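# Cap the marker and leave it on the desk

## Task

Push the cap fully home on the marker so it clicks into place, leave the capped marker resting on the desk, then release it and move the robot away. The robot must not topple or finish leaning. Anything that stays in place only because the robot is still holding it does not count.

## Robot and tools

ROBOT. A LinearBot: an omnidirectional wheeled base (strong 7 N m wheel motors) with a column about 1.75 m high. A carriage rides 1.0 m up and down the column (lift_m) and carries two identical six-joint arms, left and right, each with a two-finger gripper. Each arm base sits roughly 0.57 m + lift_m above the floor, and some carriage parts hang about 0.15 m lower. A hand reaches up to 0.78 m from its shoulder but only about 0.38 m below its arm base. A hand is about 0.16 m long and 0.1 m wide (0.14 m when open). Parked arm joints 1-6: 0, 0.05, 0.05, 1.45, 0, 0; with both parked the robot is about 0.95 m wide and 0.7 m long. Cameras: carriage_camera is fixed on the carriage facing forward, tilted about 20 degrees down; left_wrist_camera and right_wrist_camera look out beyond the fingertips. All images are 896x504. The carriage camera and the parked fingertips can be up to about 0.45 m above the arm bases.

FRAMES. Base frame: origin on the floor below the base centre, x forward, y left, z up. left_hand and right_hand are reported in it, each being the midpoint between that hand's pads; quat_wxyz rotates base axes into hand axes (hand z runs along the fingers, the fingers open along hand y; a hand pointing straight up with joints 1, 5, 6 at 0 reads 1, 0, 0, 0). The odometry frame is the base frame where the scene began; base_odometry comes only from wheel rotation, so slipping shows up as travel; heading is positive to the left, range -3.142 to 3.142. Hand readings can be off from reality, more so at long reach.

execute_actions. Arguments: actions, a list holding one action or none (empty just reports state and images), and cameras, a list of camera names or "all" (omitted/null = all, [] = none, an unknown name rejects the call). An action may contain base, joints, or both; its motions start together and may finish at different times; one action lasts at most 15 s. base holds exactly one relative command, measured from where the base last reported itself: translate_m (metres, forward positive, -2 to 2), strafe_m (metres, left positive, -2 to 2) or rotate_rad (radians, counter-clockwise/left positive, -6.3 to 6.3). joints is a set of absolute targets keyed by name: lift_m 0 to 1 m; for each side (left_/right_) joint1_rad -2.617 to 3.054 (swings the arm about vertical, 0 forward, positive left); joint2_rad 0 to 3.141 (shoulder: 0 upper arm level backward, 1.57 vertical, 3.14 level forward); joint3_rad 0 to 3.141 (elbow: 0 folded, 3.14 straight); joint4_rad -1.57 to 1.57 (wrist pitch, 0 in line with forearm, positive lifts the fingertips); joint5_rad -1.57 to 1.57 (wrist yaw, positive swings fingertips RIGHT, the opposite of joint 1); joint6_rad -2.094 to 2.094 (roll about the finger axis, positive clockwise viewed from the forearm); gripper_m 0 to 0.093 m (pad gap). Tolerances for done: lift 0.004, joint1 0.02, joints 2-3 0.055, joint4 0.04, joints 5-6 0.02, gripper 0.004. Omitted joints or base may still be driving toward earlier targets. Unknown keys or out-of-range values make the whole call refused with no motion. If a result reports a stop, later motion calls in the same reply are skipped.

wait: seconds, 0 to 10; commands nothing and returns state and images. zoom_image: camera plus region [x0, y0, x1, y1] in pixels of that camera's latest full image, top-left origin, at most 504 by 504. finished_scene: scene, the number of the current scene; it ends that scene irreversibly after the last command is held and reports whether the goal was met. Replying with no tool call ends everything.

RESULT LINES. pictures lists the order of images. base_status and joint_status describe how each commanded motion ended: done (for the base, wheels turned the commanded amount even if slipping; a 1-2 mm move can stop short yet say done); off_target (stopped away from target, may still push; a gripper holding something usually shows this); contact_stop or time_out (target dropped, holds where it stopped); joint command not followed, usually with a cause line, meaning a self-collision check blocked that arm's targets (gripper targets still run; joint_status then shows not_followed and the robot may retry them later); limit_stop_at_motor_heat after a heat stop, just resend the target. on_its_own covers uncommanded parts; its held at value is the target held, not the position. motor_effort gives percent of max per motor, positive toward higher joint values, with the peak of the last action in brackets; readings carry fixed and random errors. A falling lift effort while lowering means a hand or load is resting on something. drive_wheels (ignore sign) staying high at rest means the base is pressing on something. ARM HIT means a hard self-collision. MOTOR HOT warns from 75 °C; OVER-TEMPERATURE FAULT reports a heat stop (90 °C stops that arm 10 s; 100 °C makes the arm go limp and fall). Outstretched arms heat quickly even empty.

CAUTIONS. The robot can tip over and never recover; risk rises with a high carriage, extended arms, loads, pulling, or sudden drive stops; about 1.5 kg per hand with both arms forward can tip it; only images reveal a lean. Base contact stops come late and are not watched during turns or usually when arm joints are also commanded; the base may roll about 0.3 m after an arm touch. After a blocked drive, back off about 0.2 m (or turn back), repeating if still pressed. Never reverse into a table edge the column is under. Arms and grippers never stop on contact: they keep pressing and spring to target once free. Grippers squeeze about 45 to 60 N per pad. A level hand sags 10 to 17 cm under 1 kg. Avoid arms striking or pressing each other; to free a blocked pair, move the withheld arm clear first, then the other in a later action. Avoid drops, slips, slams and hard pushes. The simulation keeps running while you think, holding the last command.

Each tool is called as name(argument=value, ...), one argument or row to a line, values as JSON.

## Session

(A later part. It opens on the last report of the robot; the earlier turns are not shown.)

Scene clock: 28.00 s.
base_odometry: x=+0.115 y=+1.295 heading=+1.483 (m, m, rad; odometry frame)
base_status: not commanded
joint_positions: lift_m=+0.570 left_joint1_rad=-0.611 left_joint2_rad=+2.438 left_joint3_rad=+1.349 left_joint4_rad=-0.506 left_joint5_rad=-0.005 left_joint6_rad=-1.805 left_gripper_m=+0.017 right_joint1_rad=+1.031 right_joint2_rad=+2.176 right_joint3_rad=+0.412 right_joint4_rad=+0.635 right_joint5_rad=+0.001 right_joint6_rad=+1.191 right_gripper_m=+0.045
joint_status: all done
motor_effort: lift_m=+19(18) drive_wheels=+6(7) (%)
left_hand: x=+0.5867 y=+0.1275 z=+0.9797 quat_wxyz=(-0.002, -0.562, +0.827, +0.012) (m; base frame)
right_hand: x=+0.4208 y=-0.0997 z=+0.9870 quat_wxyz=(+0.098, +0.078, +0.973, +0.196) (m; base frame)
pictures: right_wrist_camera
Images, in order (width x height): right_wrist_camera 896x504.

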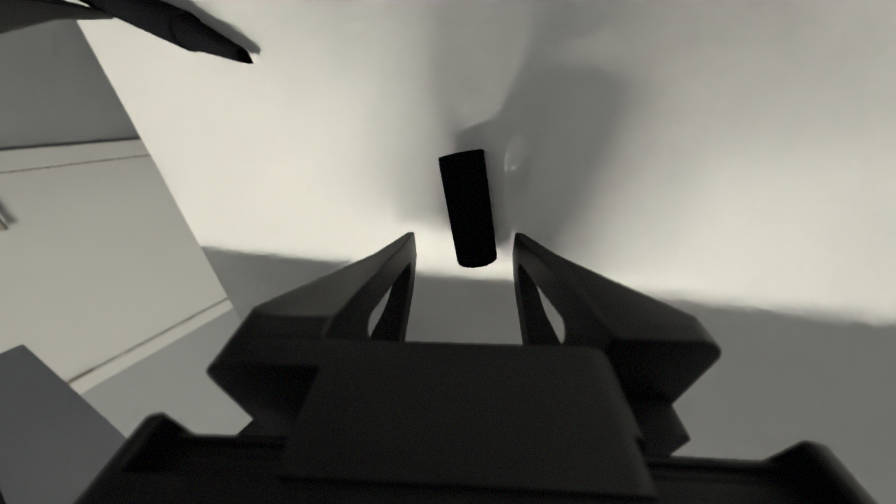

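execute_actions(
  actions=[
    {"joints": {"lift_m": 0.60, "right_gripper_m": 0.093, "right_joint1_rad": 0.99, "right_joint2_rad": 2.245, "right_joint3_rad": 0.908, "right_joint4_rad": -0.225, "right_joint6_rad": -2.09}},
  ],
  cameras=["right_wrist_camera"],
)

Scene clock: 30.60 s.
base_odometry: x=+0.115 y=+1.295 heading=+1.483 (m, m, rad; odometry frame)
base_status: not commanded
joint_positions: lift_m=+0.600 left_joint1_rad=-0.611 left_joint2_rad=+2.430 left_joint3_rad=+1.349 left_joint4_rad=-0.501 left_joint5_rad=-0.003 left_joint6_rad=-1.805 left_gripper_m=+0.017 right_joint1_rad=+0.993 right_joint2_rad=+2.233 right_joint3_rad=+0.889 right_joint4_rad=-0.215 right_joint5_rad=+0.001 right_joint6_rad=-2.081 right_gripper_m=+0.093
joint_status: all done
motor_effort: lift_m=+19(22) drive_wheels=+7(7) (%)
left_hand: x=+0.5893 y=+0.1253 z=+1.0127 quat_wxyz=(+0.000, -0.562, +0.827, +0.005) (m; base frame)
right_hand: x=+0.4367 y=-0.0959 z=+1.0113 quat_wxyz=(+0.005, -0.999, +0.034, -0.004) (m; base frame)
pictures: right_wrist_camera
Images, in order (width x height): right_wrist_camera 896x504.

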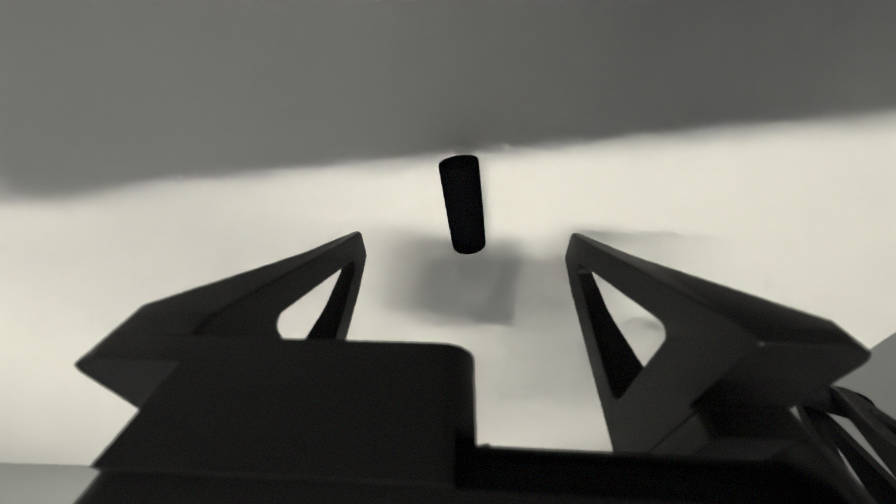

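execute_actions(
  actions=[
    {"joints": {"lift_m": 0.568, "right_gripper_m": 0.04}},
  ],
  cameras=[],
)

execute_actions(
  actions=[
    {"joints": {"right_gripper_m": 0.0}},
  ],
  cameras=[],
)

execute_actions(
  actions=[
    {"joints": {"lift_m": 0.573, "right_joint6_rad": 0.008, "right_joint1_rad": 1.036}},
  ],
  cameras=[],
)

execute_actions(
  actions=[
    {"joints": {"lift_m": 0.569, "right_gripper_m": 0.06}},
  ],
  cameras=["right_wrist_camera"],
)

Scene clock: 31.47 s.
base_odometry: x=+0.115 y=+1.295 heading=+1.483 (m, m, rad; odometry frame)
base_status: not commanded
joint_positions: lift_m=+0.568 left_joint1_rad=-0.611 left_joint2_rad=+2.430 left_joint3_rad=+1.349 left_joint4_rad=-0.499 left_joint5_rad=-0.002 left_joint6_rad=-1.805 left_gripper_m=+0.017 right_joint1_rad=+0.993 right_joint2_rad=+2.237 right_joint3_rad=+0.889 right_joint4_rad=-0.218 right_joint5_rad=+0.001 right_joint6_rad=-2.081 right_gripper_m=+0.040
joint_status: all done
motor_effort: lift_m=+16(17) drive_wheels=-10(10) (%)
left_hand: x=+0.5895 y=+0.1250 z=+0.9809 quat_wxyz=(-0.001, -0.562, +0.827, +0.005) (m; base frame)
right_hand: x=+0.4355 y=-0.0975 z=+0.9783 quat_wxyz=(+0.002, -0.999, +0.034, -0.001) (m; base frame)
pictures: none
No camera images: the call's "cameras" was empty. Leave "cameras" out to get every camera's image.

Scene clock: 32.03 s.
base_odometry: x=+0.115 y=+1.295 heading=+1.483 (m, m, rad; odometry frame)
base_status: not commanded
joint_positions: lift_m=+0.568 left_joint1_rad=-0.611 left_joint2_rad=+2.430 left_joint3_rad=+1.349 left_joint4_rad=-0.499 left_joint5_rad=-0.002 left_joint6_rad=-1.805 left_gripper_m=+0.017 right_joint1_rad=+0.993 right_joint2_rad=+2.237 right_joint3_rad=+0.889 right_joint4_rad=-0.218 right_joint5_rad=+0.001 right_joint6_rad=-2.081 right_gripper_m=+0.018
joint_status: right_gripper_m off_target (ended at +0.018, target +0.000)
motor_effort: lift_m=+17(17) drive_wheels=+6(10) (%)
left_hand: x=+0.5895 y=+0.1250 z=+0.9809 quat_wxyz=(-0.001, -0.562, +0.827, +0.005) (m; base frame)
right_hand: x=+0.4355 y=-0.0975 z=+0.9783 quat_wxyz=(+0.002, -0.999, +0.034, -0.001) (m; base frame)
pictures: none
No camera images: the call's "cameras" was empty. Leave "cameras" out to get every camera's image.

Scene clock: 34.00 s.
base_odometry: x=+0.115 y=+1.295 heading=+1.483 (m, m, rad; odometry frame)
base_status: not commanded
joint_positions: lift_m=+0.573 left_joint1_rad=-0.611 left_joint2_rad=+2.428 left_joint3_rad=+1.349 left_joint4_rad=-0.497 left_joint5_rad=-0.002 left_joint6_rad=-1.805 left_gripper_m=+0.017 right_joint1_rad=+1.035 right_joint2_rad=+2.238 right_joint3_rad=+0.889 right_joint4_rad=-0.222 right_joint5_rad=+0.002 right_joint6_rad=-0.001 right_gripper_m=+0.018
joint_status: all done
motor_effort: lift_m=+19(22) drive_wheels=-10(10) (%)
left_hand: x=+0.5903 y=+0.1243 z=+0.9864 quat_wxyz=(+0.000, -0.562, +0.827, +0.003) (m; base frame)
right_hand: x=+0.4243 y=-0.0918 z=+0.9829 quat_wxyz=(+0.000, -0.495, +0.869, -0.001) (m; base frame)
pictures: none
No camera images: the call's "cameras" was empty. Leave "cameras" out to get every camera's image.

Scene clock: 34.63 s.
base_odometry: x=+0.115 y=+1.295 heading=+1.483 (m, m, rad; odometry frame)
base_status: not commanded
joint_positions: lift_m=+0.569 left_joint1_rad=-0.611 left_joint2_rad=+2.429 left_joint3_rad=+1.349 left_joint4_rad=-0.498 left_joint5_rad=-0.002 left_joint6_rad=-1.805 left_gripper_m=+0.017 right_joint1_rad=+1.035 right_joint2_rad=+2.239 right_joint3_rad=+0.889 right_joint4_rad=-0.224 right_joint5_rad=+0.001 right_joint6_rad=-0.001 right_gripper_m=+0.060
joint_status: all done
motor_effort: lift_m=+16(17) drive_wheels=+7(6) (%)
left_hand: x=+0.5900 y=+0.1246 z=+0.9823 quat_wxyz=(+0.000, -0.562, +0.827, +0.003) (m; base frame)
right_hand: x=+0.4239 y=-0.0925 z=+0.9789 quat_wxyz=(-0.001, -0.495, +0.869, -0.001) (m; base frame)
pictures: right_wrist_camera
Images, in order (width x height): right_wrist_camera 896x504.

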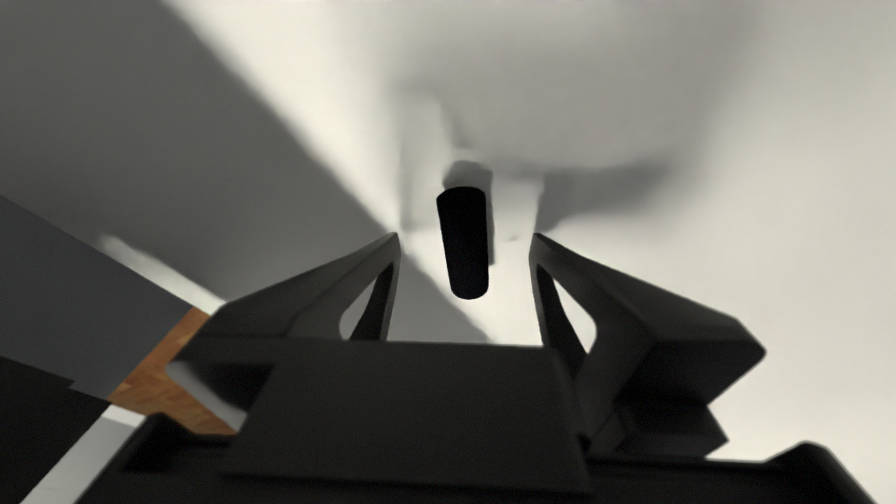

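execute_actions(
  actions=[
    {"joints": {"lift_m": 0.588, "right_joint2_rad": 2.278, "right_joint3_rad": 0.371, "right_joint4_rad": 0.792, "left_joint1_rad": -0.735, "left_joint2_rad": 2.44}},
  ],
  cameras=[],
)

execute_actions(
  actions=[
    {"joints": {"lift_m": 0.57, "right_gripper_m": 0.035}},
  ],
  cameras=[],
)

execute_actions(
  actions=[
    {"joints": {"right_gripper_m": 0.0}},
  ],
  cameras=["right_wrist_camera"],
)

Scene clock: 36.33 s.
base_odometry: x=+0.115 y=+1.295 heading=+1.483 (m, m, rad; odometry frame)
base_status: not commanded
joint_positions: lift_m=+0.588 left_joint1_rad=-0.744 left_joint2_rad=+2.442 left_joint3_rad=+1.349 left_joint4_rad=-0.495 left_joint5_rad=+0.001 left_joint6_rad=-1.805 left_gripper_m=+0.017 right_joint1_rad=+1.035 right_joint2_rad=+2.261 right_joint3_rad=+0.390 right_joint4_rad=+0.782 right_joint5_rad=-0.001 right_joint6_rad=+0.000 right_gripper_m=+0.060
joint_status: all done
motor_effort: lift_m=+18(22) drive_wheels=+6(12) (%)
left_hand: x=+0.5553 y=+0.0859 z=+0.9965 quat_wxyz=(-0.003, -0.506, +0.863, +0.008) (m; base frame)
right_hand: x=+0.4196 y=-0.0991 z=+0.9961 quat_wxyz=(+0.207, -0.480, +0.844, +0.119) (m; base frame)
pictures: none
No camera images: the call's "cameras" was empty. Leave "cameras" out to get every camera's image.

Scene clock: 36.97 s.
base_odometry: x=+0.115 y=+1.295 heading=+1.483 (m, m, rad; odometry frame)
base_status: not commanded
joint_positions: lift_m=+0.570 left_joint1_rad=-0.744 left_joint2_rad=+2.440 left_joint3_rad=+1.349 left_joint4_rad=-0.494 left_joint5_rad=+0.001 left_joint6_rad=-1.805 left_gripper_m=+0.017 right_joint1_rad=+1.035 right_joint2_rad=+2.267 right_joint3_rad=+0.390 right_joint4_rad=+0.788 right_joint5_rad=+0.000 right_joint6_rad=+0.000 right_gripper_m=+0.035
joint_status: all done
motor_effort: lift_m=+16(17) drive_wheels=+7(12) (%)
left_hand: x=+0.5561 y=+0.0855 z=+0.9793 quat_wxyz=(-0.003, -0.506, +0.862, +0.006) (m; base frame)
right_hand: x=+0.4194 y=-0.0995 z=+0.9774 quat_wxyz=(+0.207, -0.480, +0.844, +0.118) (m; base frame)
pictures: none
No camera images: the call's "cameras" was empty. Leave "cameras" out to get every camera's image.

Scene clock: 37.50 s.
base_odometry: x=+0.115 y=+1.295 heading=+1.483 (m, m, rad; odometry frame)
base_status: not commanded
joint_positions: lift_m=+0.570 left_joint1_rad=-0.744 left_joint2_rad=+2.440 left_joint3_rad=+1.349 left_joint4_rad=-0.494 left_joint5_rad=+0.001 left_joint6_rad=-1.805 left_gripper_m=+0.017 right_joint1_rad=+1.035 right_joint2_rad=+2.267 right_joint3_rad=+0.390 right_joint4_rad=+0.788 right_joint5_rad=+0.000 right_joint6_rad=+0.000 right_gripper_m=+0.018
joint_status: right_gripper_m off_target (ended at +0.018, target +0.000)
motor_effort: lift_m=+15(16) drive_wheels=-10(10) (%)
left_hand: x=+0.5561 y=+0.0855 z=+0.9793 quat_wxyz=(-0.003, -0.506, +0.862, +0.006) (m; base frame)
right_hand: x=+0.4194 y=-0.0995 z=+0.9774 quat_wxyz=(+0.207, -0.480, +0.844, +0.118) (m; base frame)
pictures: right_wrist_camera
Images, in order (width x height): right_wrist_camera 896x504.

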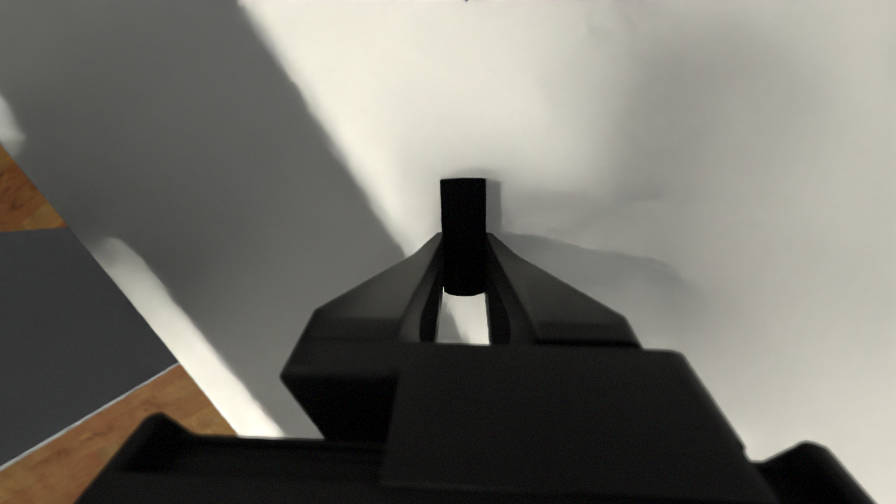

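execute_actions(
  actions=[
    {"joints": {"right_joint2_rad": 2.30, "right_joint3_rad": 0.752, "right_joint4_rad": 0.466}},
  ],
  cameras=["right_wrist_camera"],
)

Scene clock: 38.67 s.
base_odometry: x=+0.115 y=+1.295 heading=+1.483 (m, m, rad; odometry frame)
base_status: not commanded
joint_positions: lift_m=+0.570 left_joint1_rad=-0.744 left_joint2_rad=+2.440 left_joint3_rad=+1.349 left_joint4_rad=-0.495 left_joint5_rad=+0.001 left_joint6_rad=-1.805 left_gripper_m=+0.017 right_joint1_rad=+1.035 right_joint2_rad=+2.278 right_joint3_rad=+0.726 right_joint4_rad=+0.469 right_joint5_rad=+0.003 right_joint6_rad=+0.000 right_gripper_m=+0.018
joint_status: all done
motor_effort: lift_m=+16(16) drive_wheels=+6(10) (%)
left_hand: x=+0.5559 y=+0.0859 z=+0.9793 quat_wxyz=(-0.003, -0.506, +0.862, +0.007) (m; base frame)
right_hand: x=+0.4632 y=-0.0270 z=+0.9842 quat_wxyz=(+0.211, -0.480, +0.844, +0.118) (m; base frame)
pictures: right_wrist_camera
Images, in order (width x height): right_wrist_camera 896x504.

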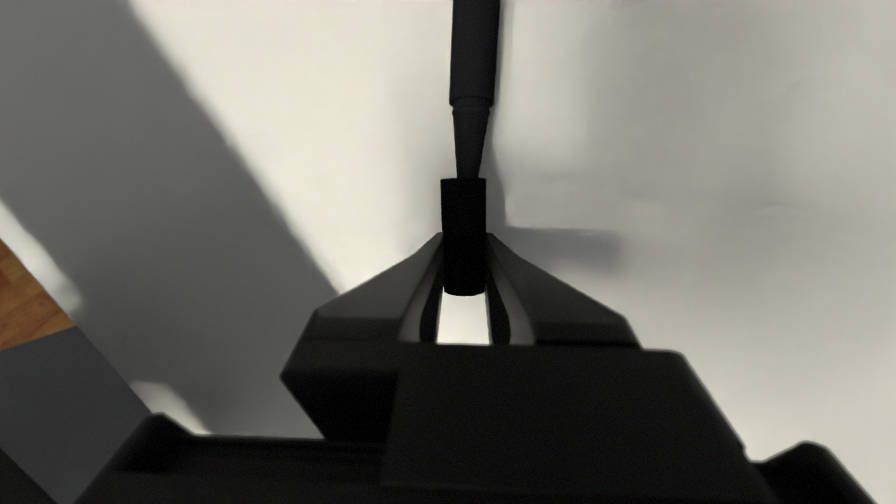

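execute_actions(
  actions=[
    {"joints": {"right_joint1_rad": 1.02, "right_joint2_rad": 2.345, "right_joint3_rad": 0.85, "right_joint4_rad": 0.405}},
  ],
  cameras=["right_wrist_camera", "carriage_camera"],
)

Scene clock: 39.53 s.
base_odometry: x=+0.115 y=+1.295 heading=+1.483 (m, m, rad; odometry frame)
base_status: not commanded
joint_positions: lift_m=+0.570 left_joint1_rad=-0.744 left_joint2_rad=+2.440 left_joint3_rad=+1.349 left_joint4_rad=-0.495 left_joint5_rad=+0.001 left_joint6_rad=-1.805 left_gripper_m=+0.017 right_joint1_rad=+1.027 right_joint2_rad=+2.326 right_joint3_rad=+0.831 right_joint4_rad=+0.416 right_joint5_rad=+0.003 right_joint6_rad=+0.000 right_gripper_m=+0.018
joint_status: all done
motor_effort: lift_m=+16(16) drive_wheels=+6(6) (%)
left_hand: x=+0.5559 y=+0.0859 z=+0.9793 quat_wxyz=(-0.003, -0.506, +0.862, +0.007) (m; base frame)
right_hand: x=+0.4782 y=-0.0080 z=+0.9802 quat_wxyz=(+0.213, -0.476, +0.845, +0.119) (m; base frame)
pictures: carriage_camera, right_wrist_camera
Images, in order (width x height): carriage_camera 896x504, right_wrist_camera 896x504.

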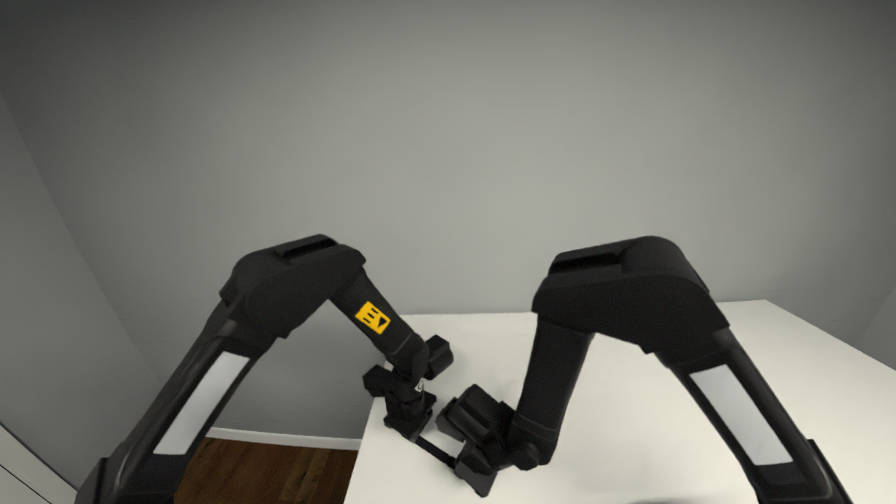

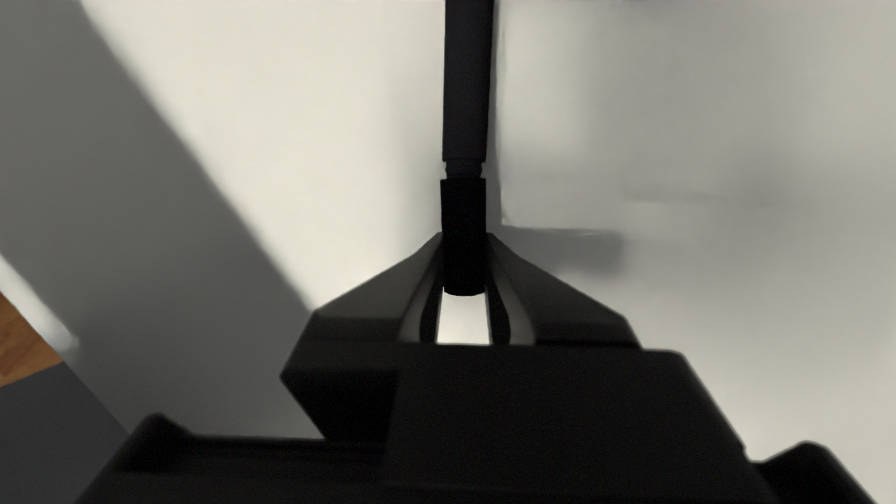

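execute_actions(
  actions=[
    {"joints": {"right_joint2_rad": 2.36, "right_joint3_rad": 0.93, "right_joint4_rad": 0.45, "left_joint1_rad": -0.775, "left_joint5_rad": 0.07, "left_joint4_rad": -0.478}},
  ],
  cameras=["right_wrist_camera"],
)

zoom_image(
  camera="right_wrist_camera",
  region=[400, 110, 530, 240],
)

Scene clock: 40.27 s.
base_odometry: x=+0.115 y=+1.295 heading=+1.483 (m, m, rad; odometry frame)
base_status: not commanded
joint_positions: lift_m=+0.570 left_joint1_rad=-0.747 left_joint2_rad=+2.440 left_joint3_rad=+1.349 left_joint4_rad=-0.496 left_joint5_rad=-0.006 left_joint6_rad=-1.807 left_gripper_m=+0.017 right_joint1_rad=+1.027 right_joint2_rad=+2.336 right_joint3_rad=+0.878 right_joint4_rad=+0.373 right_joint5_rad=+0.003 right_joint6_rad=+0.002 right_gripper_m=+0.018
joint_status: left_joint1_rad off_target (ended at -0.747, target -0.775); left_joint5_rad off_target (ended at -0.005, target +0.070); right_joint4_rad off_target (ended at +0.373, target +0.450); the others done
motor_effort: lift_m=+16(16) drive_wheels=+6(5) (%)
left_hand: x=+0.5556 y=+0.0857 z=+0.9793 quat_wxyz=(+0.000, -0.505, +0.863, +0.008) (m; base frame)
right_hand: x=+0.4831 y=+0.0000 z=+0.9807 quat_wxyz=(+0.210, -0.476, +0.846, +0.117) (m; base frame)
pictures: right_wrist_camera
Images, in order (width x height): right_wrist_camera 896x504.

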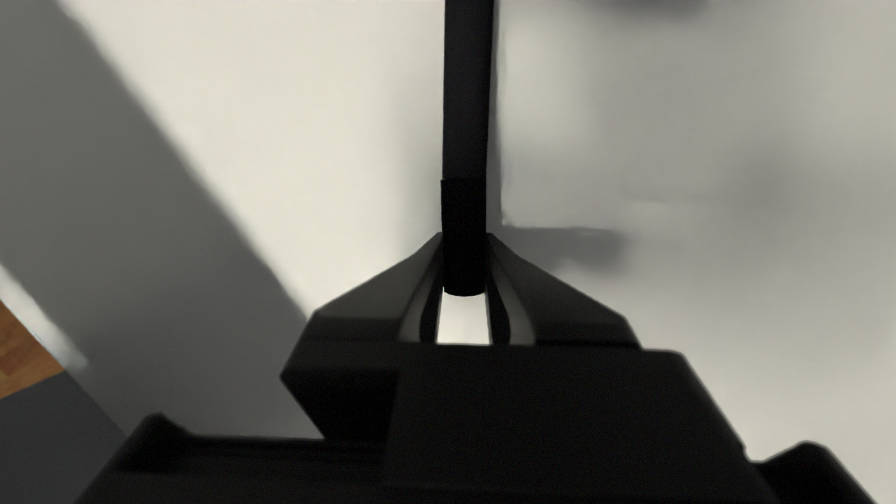

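Region (400, 110, 530, 240) of right_wrist_camera's 896x504 image, scaled by 3.877, with more detail than that image has.

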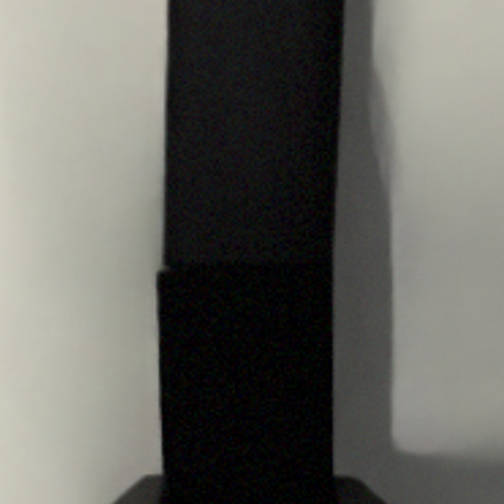

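Cap is seated. Relax, release, and move clear.

execute_actions(
  actions=[
    {"joints": {"right_joint2_rad": 2.34, "right_joint3_rad": 0.888, "right_joint4_rad": 0.378, "left_joint1_rad": -0.747, "left_joint5_rad": 0.0, "left_joint4_rad": -0.496}},
  ],
  cameras=[],
)

execute_actions(
  actions=[
    {"joints": {"right_gripper_m": 0.06, "left_gripper_m": 0.06}},
  ],
  cameras=[],
)

execute_actions(
  actions=[
    {"joints": {"lift_m": 0.67}},
  ],
  cameras=["left_wrist_camera", "right_wrist_camera"],
)

Scene clock: 41.00 s.
base_odometry: x=+0.115 y=+1.295 heading=+1.483 (m, m, rad; odometry frame)
base_status: not commanded
joint_positions: lift_m=+0.570 left_joint1_rad=-0.747 left_joint2_rad=+2.440 left_joint3_rad=+1.349 left_joint4_rad=-0.499 left_joint5_rad=-0.012 left_joint6_rad=-1.807 left_gripper_m=+0.017 right_joint1_rad=+1.027 right_joint2_rad=+2.336 right_joint3_rad=+0.878 right_joint4_rad=+0.369 right_joint5_rad=+0.003 right_joint6_rad=+0.002 right_gripper_m=+0.018
joint_status: all done
motor_effort: lift_m=+15(15) drive_wheels=+6(6) (%)
left_hand: x=+0.5559 y=+0.0872 z=+0.9794 quat_wxyz=(+0.003, -0.506, +0.863, +0.011) (m; base frame)
right_hand: x=+0.4826 y=-0.0008 z=+0.9802 quat_wxyz=(+0.208, -0.476, +0.847, +0.116) (m; base frame)
pictures: none
No camera images: the call's "cameras" was empty. Leave "cameras" out to get every camera's image.

Scene clock: 41.63 s.
base_odometry: x=+0.115 y=+1.295 heading=+1.483 (m, m, rad; odometry frame)
base_status: not commanded
joint_positions: lift_m=+0.570 left_joint1_rad=-0.747 left_joint2_rad=+2.440 left_joint3_rad=+1.349 left_joint4_rad=-0.499 left_joint5_rad=-0.007 left_joint6_rad=-1.807 left_gripper_m=+0.060 right_joint1_rad=+1.027 right_joint2_rad=+2.336 right_joint3_rad=+0.878 right_joint4_rad=+0.369 right_joint5_rad=+0.003 right_joint6_rad=+0.002 right_gripper_m=+0.060
joint_status: all done
motor_effort: lift_m=+16(16) drive_wheels=+6(6) (%)
left_hand: x=+0.5553 y=+0.0865 z=+0.9793 quat_wxyz=(+0.001, -0.506, +0.863, +0.010) (m; base frame)
right_hand: x=+0.4826 y=-0.0008 z=+0.9802 quat_wxyz=(+0.208, -0.476, +0.847, +0.116) (m; base frame)
pictures: none
No camera images: the call's "cameras" was empty. Leave "cameras" out to get every camera's image.

Scene clock: 42.57 s.
base_odometry: x=+0.115 y=+1.295 heading=+1.483 (m, m, rad; odometry frame)
base_status: not commanded
joint_positions: lift_m=+0.670 left_joint1_rad=-0.747 left_joint2_rad=+2.444 left_joint3_rad=+1.349 left_joint4_rad=-0.497 left_joint5_rad=-0.003 left_joint6_rad=-1.807 left_gripper_m=+0.060 right_joint1_rad=+1.027 right_joint2_rad=+2.337 right_joint3_rad=+0.878 right_joint4_rad=+0.375 right_joint5_rad=+0.002 right_joint6_rad=+0.002 right_gripper_m=+0.060
joint_status: all done
motor_effort: lift_m=+18(22) drive_wheels=+6(7) (%)
left_hand: x=+0.5544 y=+0.0865 z=+1.0775 quat_wxyz=(-0.002, -0.506, +0.863, +0.011) (m; base frame)
right_hand: x=+0.4830 y=+0.0004 z=+1.0803 quat_wxyz=(+0.210, -0.476, +0.846, +0.118) (m; base frame)
pictures: left_wrist_camera, right_wrist_camera
Images, in order (width x height): left_wrist_camera 896x504, right_wrist_camera 896x504.

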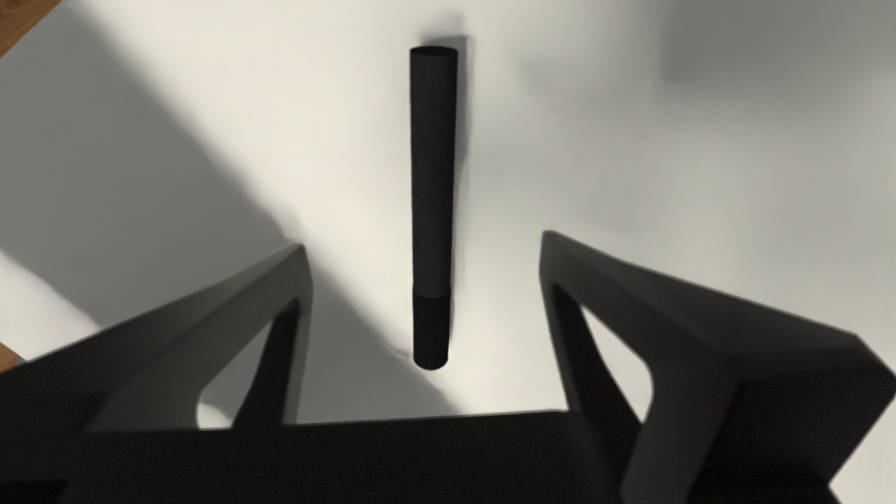

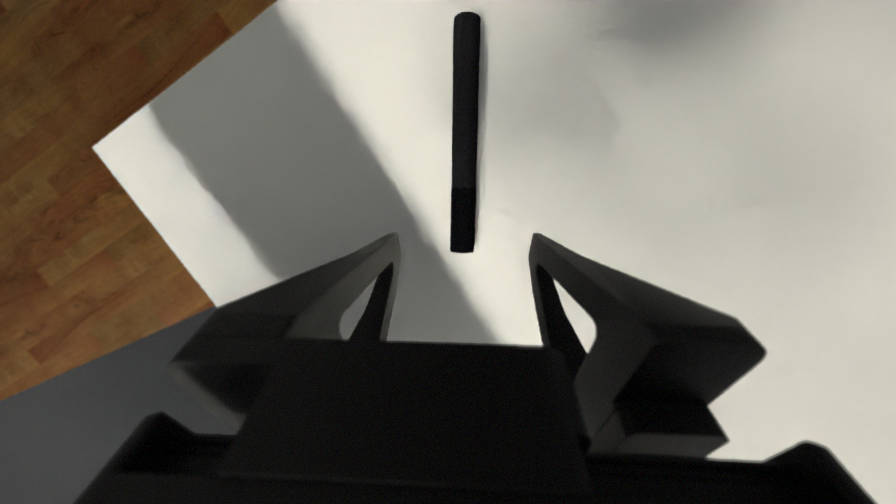

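execute_actions(
  actions=[],
)

Scene clock: 42.73 s.
base_odometry: x=+0.115 y=+1.295 heading=+1.483 (m, m, rad; odometry frame)
base_status: not commanded
joint_positions: lift_m=+0.670 left_joint1_rad=-0.747 left_joint2_rad=+2.444 left_joint3_rad=+1.349 left_joint4_rad=-0.497 left_joint5_rad=-0.003 left_joint6_rad=-1.807 left_gripper_m=+0.060 right_joint1_rad=+1.027 right_joint2_rad=+2.337 right_joint3_rad=+0.878 right_joint4_rad=+0.375 right_joint5_rad=+0.002 right_joint6_rad=+0.002 right_gripper_m=+0.060
joint_status: all done
motor_effort: lift_m=+18(22) drive_wheels=+6(7) (%)
left_hand: x=+0.5544 y=+0.0865 z=+1.0775 quat_wxyz=(-0.002, -0.506, +0.863, +0.011) (m; base frame)
right_hand: x=+0.4830 y=+0.0004 z=+1.0803 quat_wxyz=(+0.210, -0.476, +0.846, +0.118) (m; base frame)
pictures: carriage_camera, left_wrist_camera, right_wrist_camera
Images, in order (width x height): carriage_camera 896x504, left_wrist_camera 896x504, right_wrist_camera 896x504.

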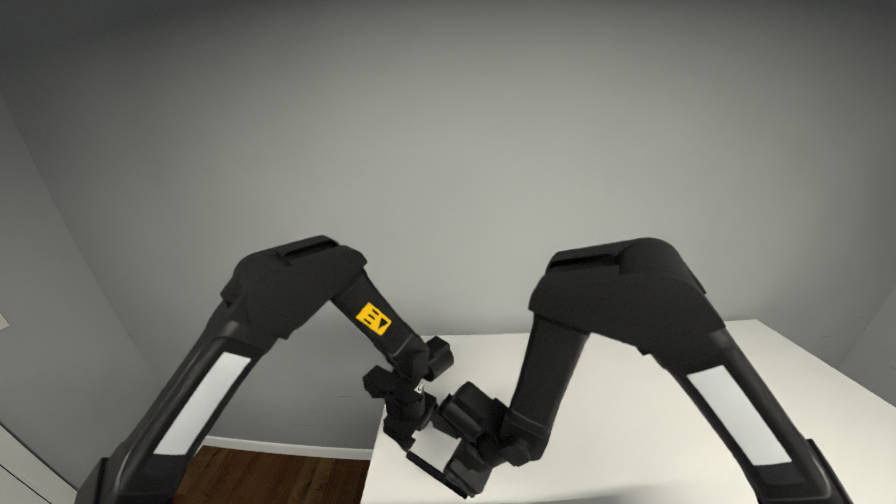

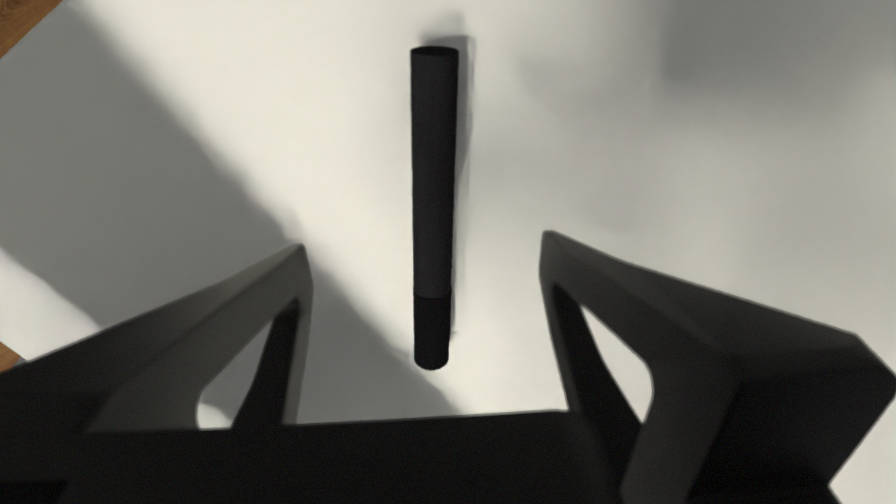

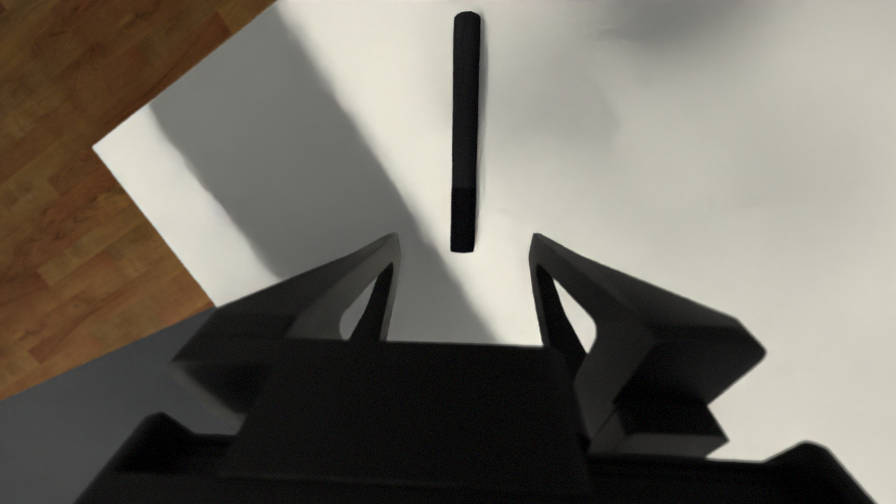

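execute_actions(
  actions=[
    {"joints": {"left_joint1_rad": -0.1, "right_joint1_rad": 0.2, "lift_m": 0.72}},
  ],
  cameras=["carriage_camera"],
)

Scene clock: 44.10 s.
base_odometry: x=+0.115 y=+1.295 heading=+1.483 (m, m, rad; odometry frame)
base_status: not commanded
joint_positions: lift_m=+0.720 left_joint1_rad=-0.095 left_joint2_rad=+2.445 left_joint3_rad=+1.349 left_joint4_rad=-0.491 left_joint5_rad=-0.002 left_joint6_rad=-1.807 left_gripper_m=+0.060 right_joint1_rad=+0.197 right_joint2_rad=+2.337 right_joint3_rad=+0.878 right_joint4_rad=+0.382 right_joint5_rad=+0.000 right_joint6_rad=+0.002 right_gripper_m=+0.060
joint_status: all done
motor_effort: lift_m=+19(22) drive_wheels=+6(7) (%)
left_hand: x=+0.6556 y=+0.3098 z=+1.1273 quat_wxyz=(-0.004, -0.755, +0.655, +0.007) (m; base frame)
right_hand: x=+0.6720 y=-0.2666 z=+1.1311 quat_wxyz=(+0.243, -0.094, +0.965, +0.024) (m; base frame)
pictures: carriage_camera
Images, in order (width x height): carriage_camera 896x504.

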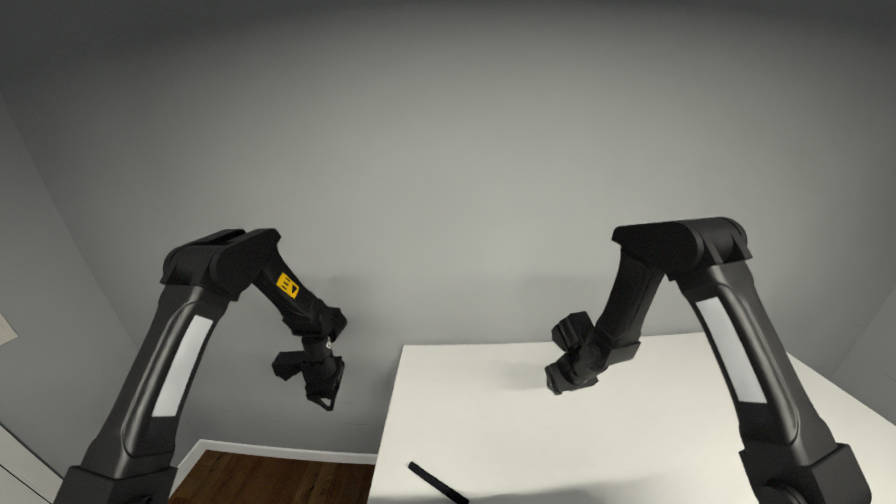

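finished_scene(
  scene=2,
)

The scene is finished: the task was done.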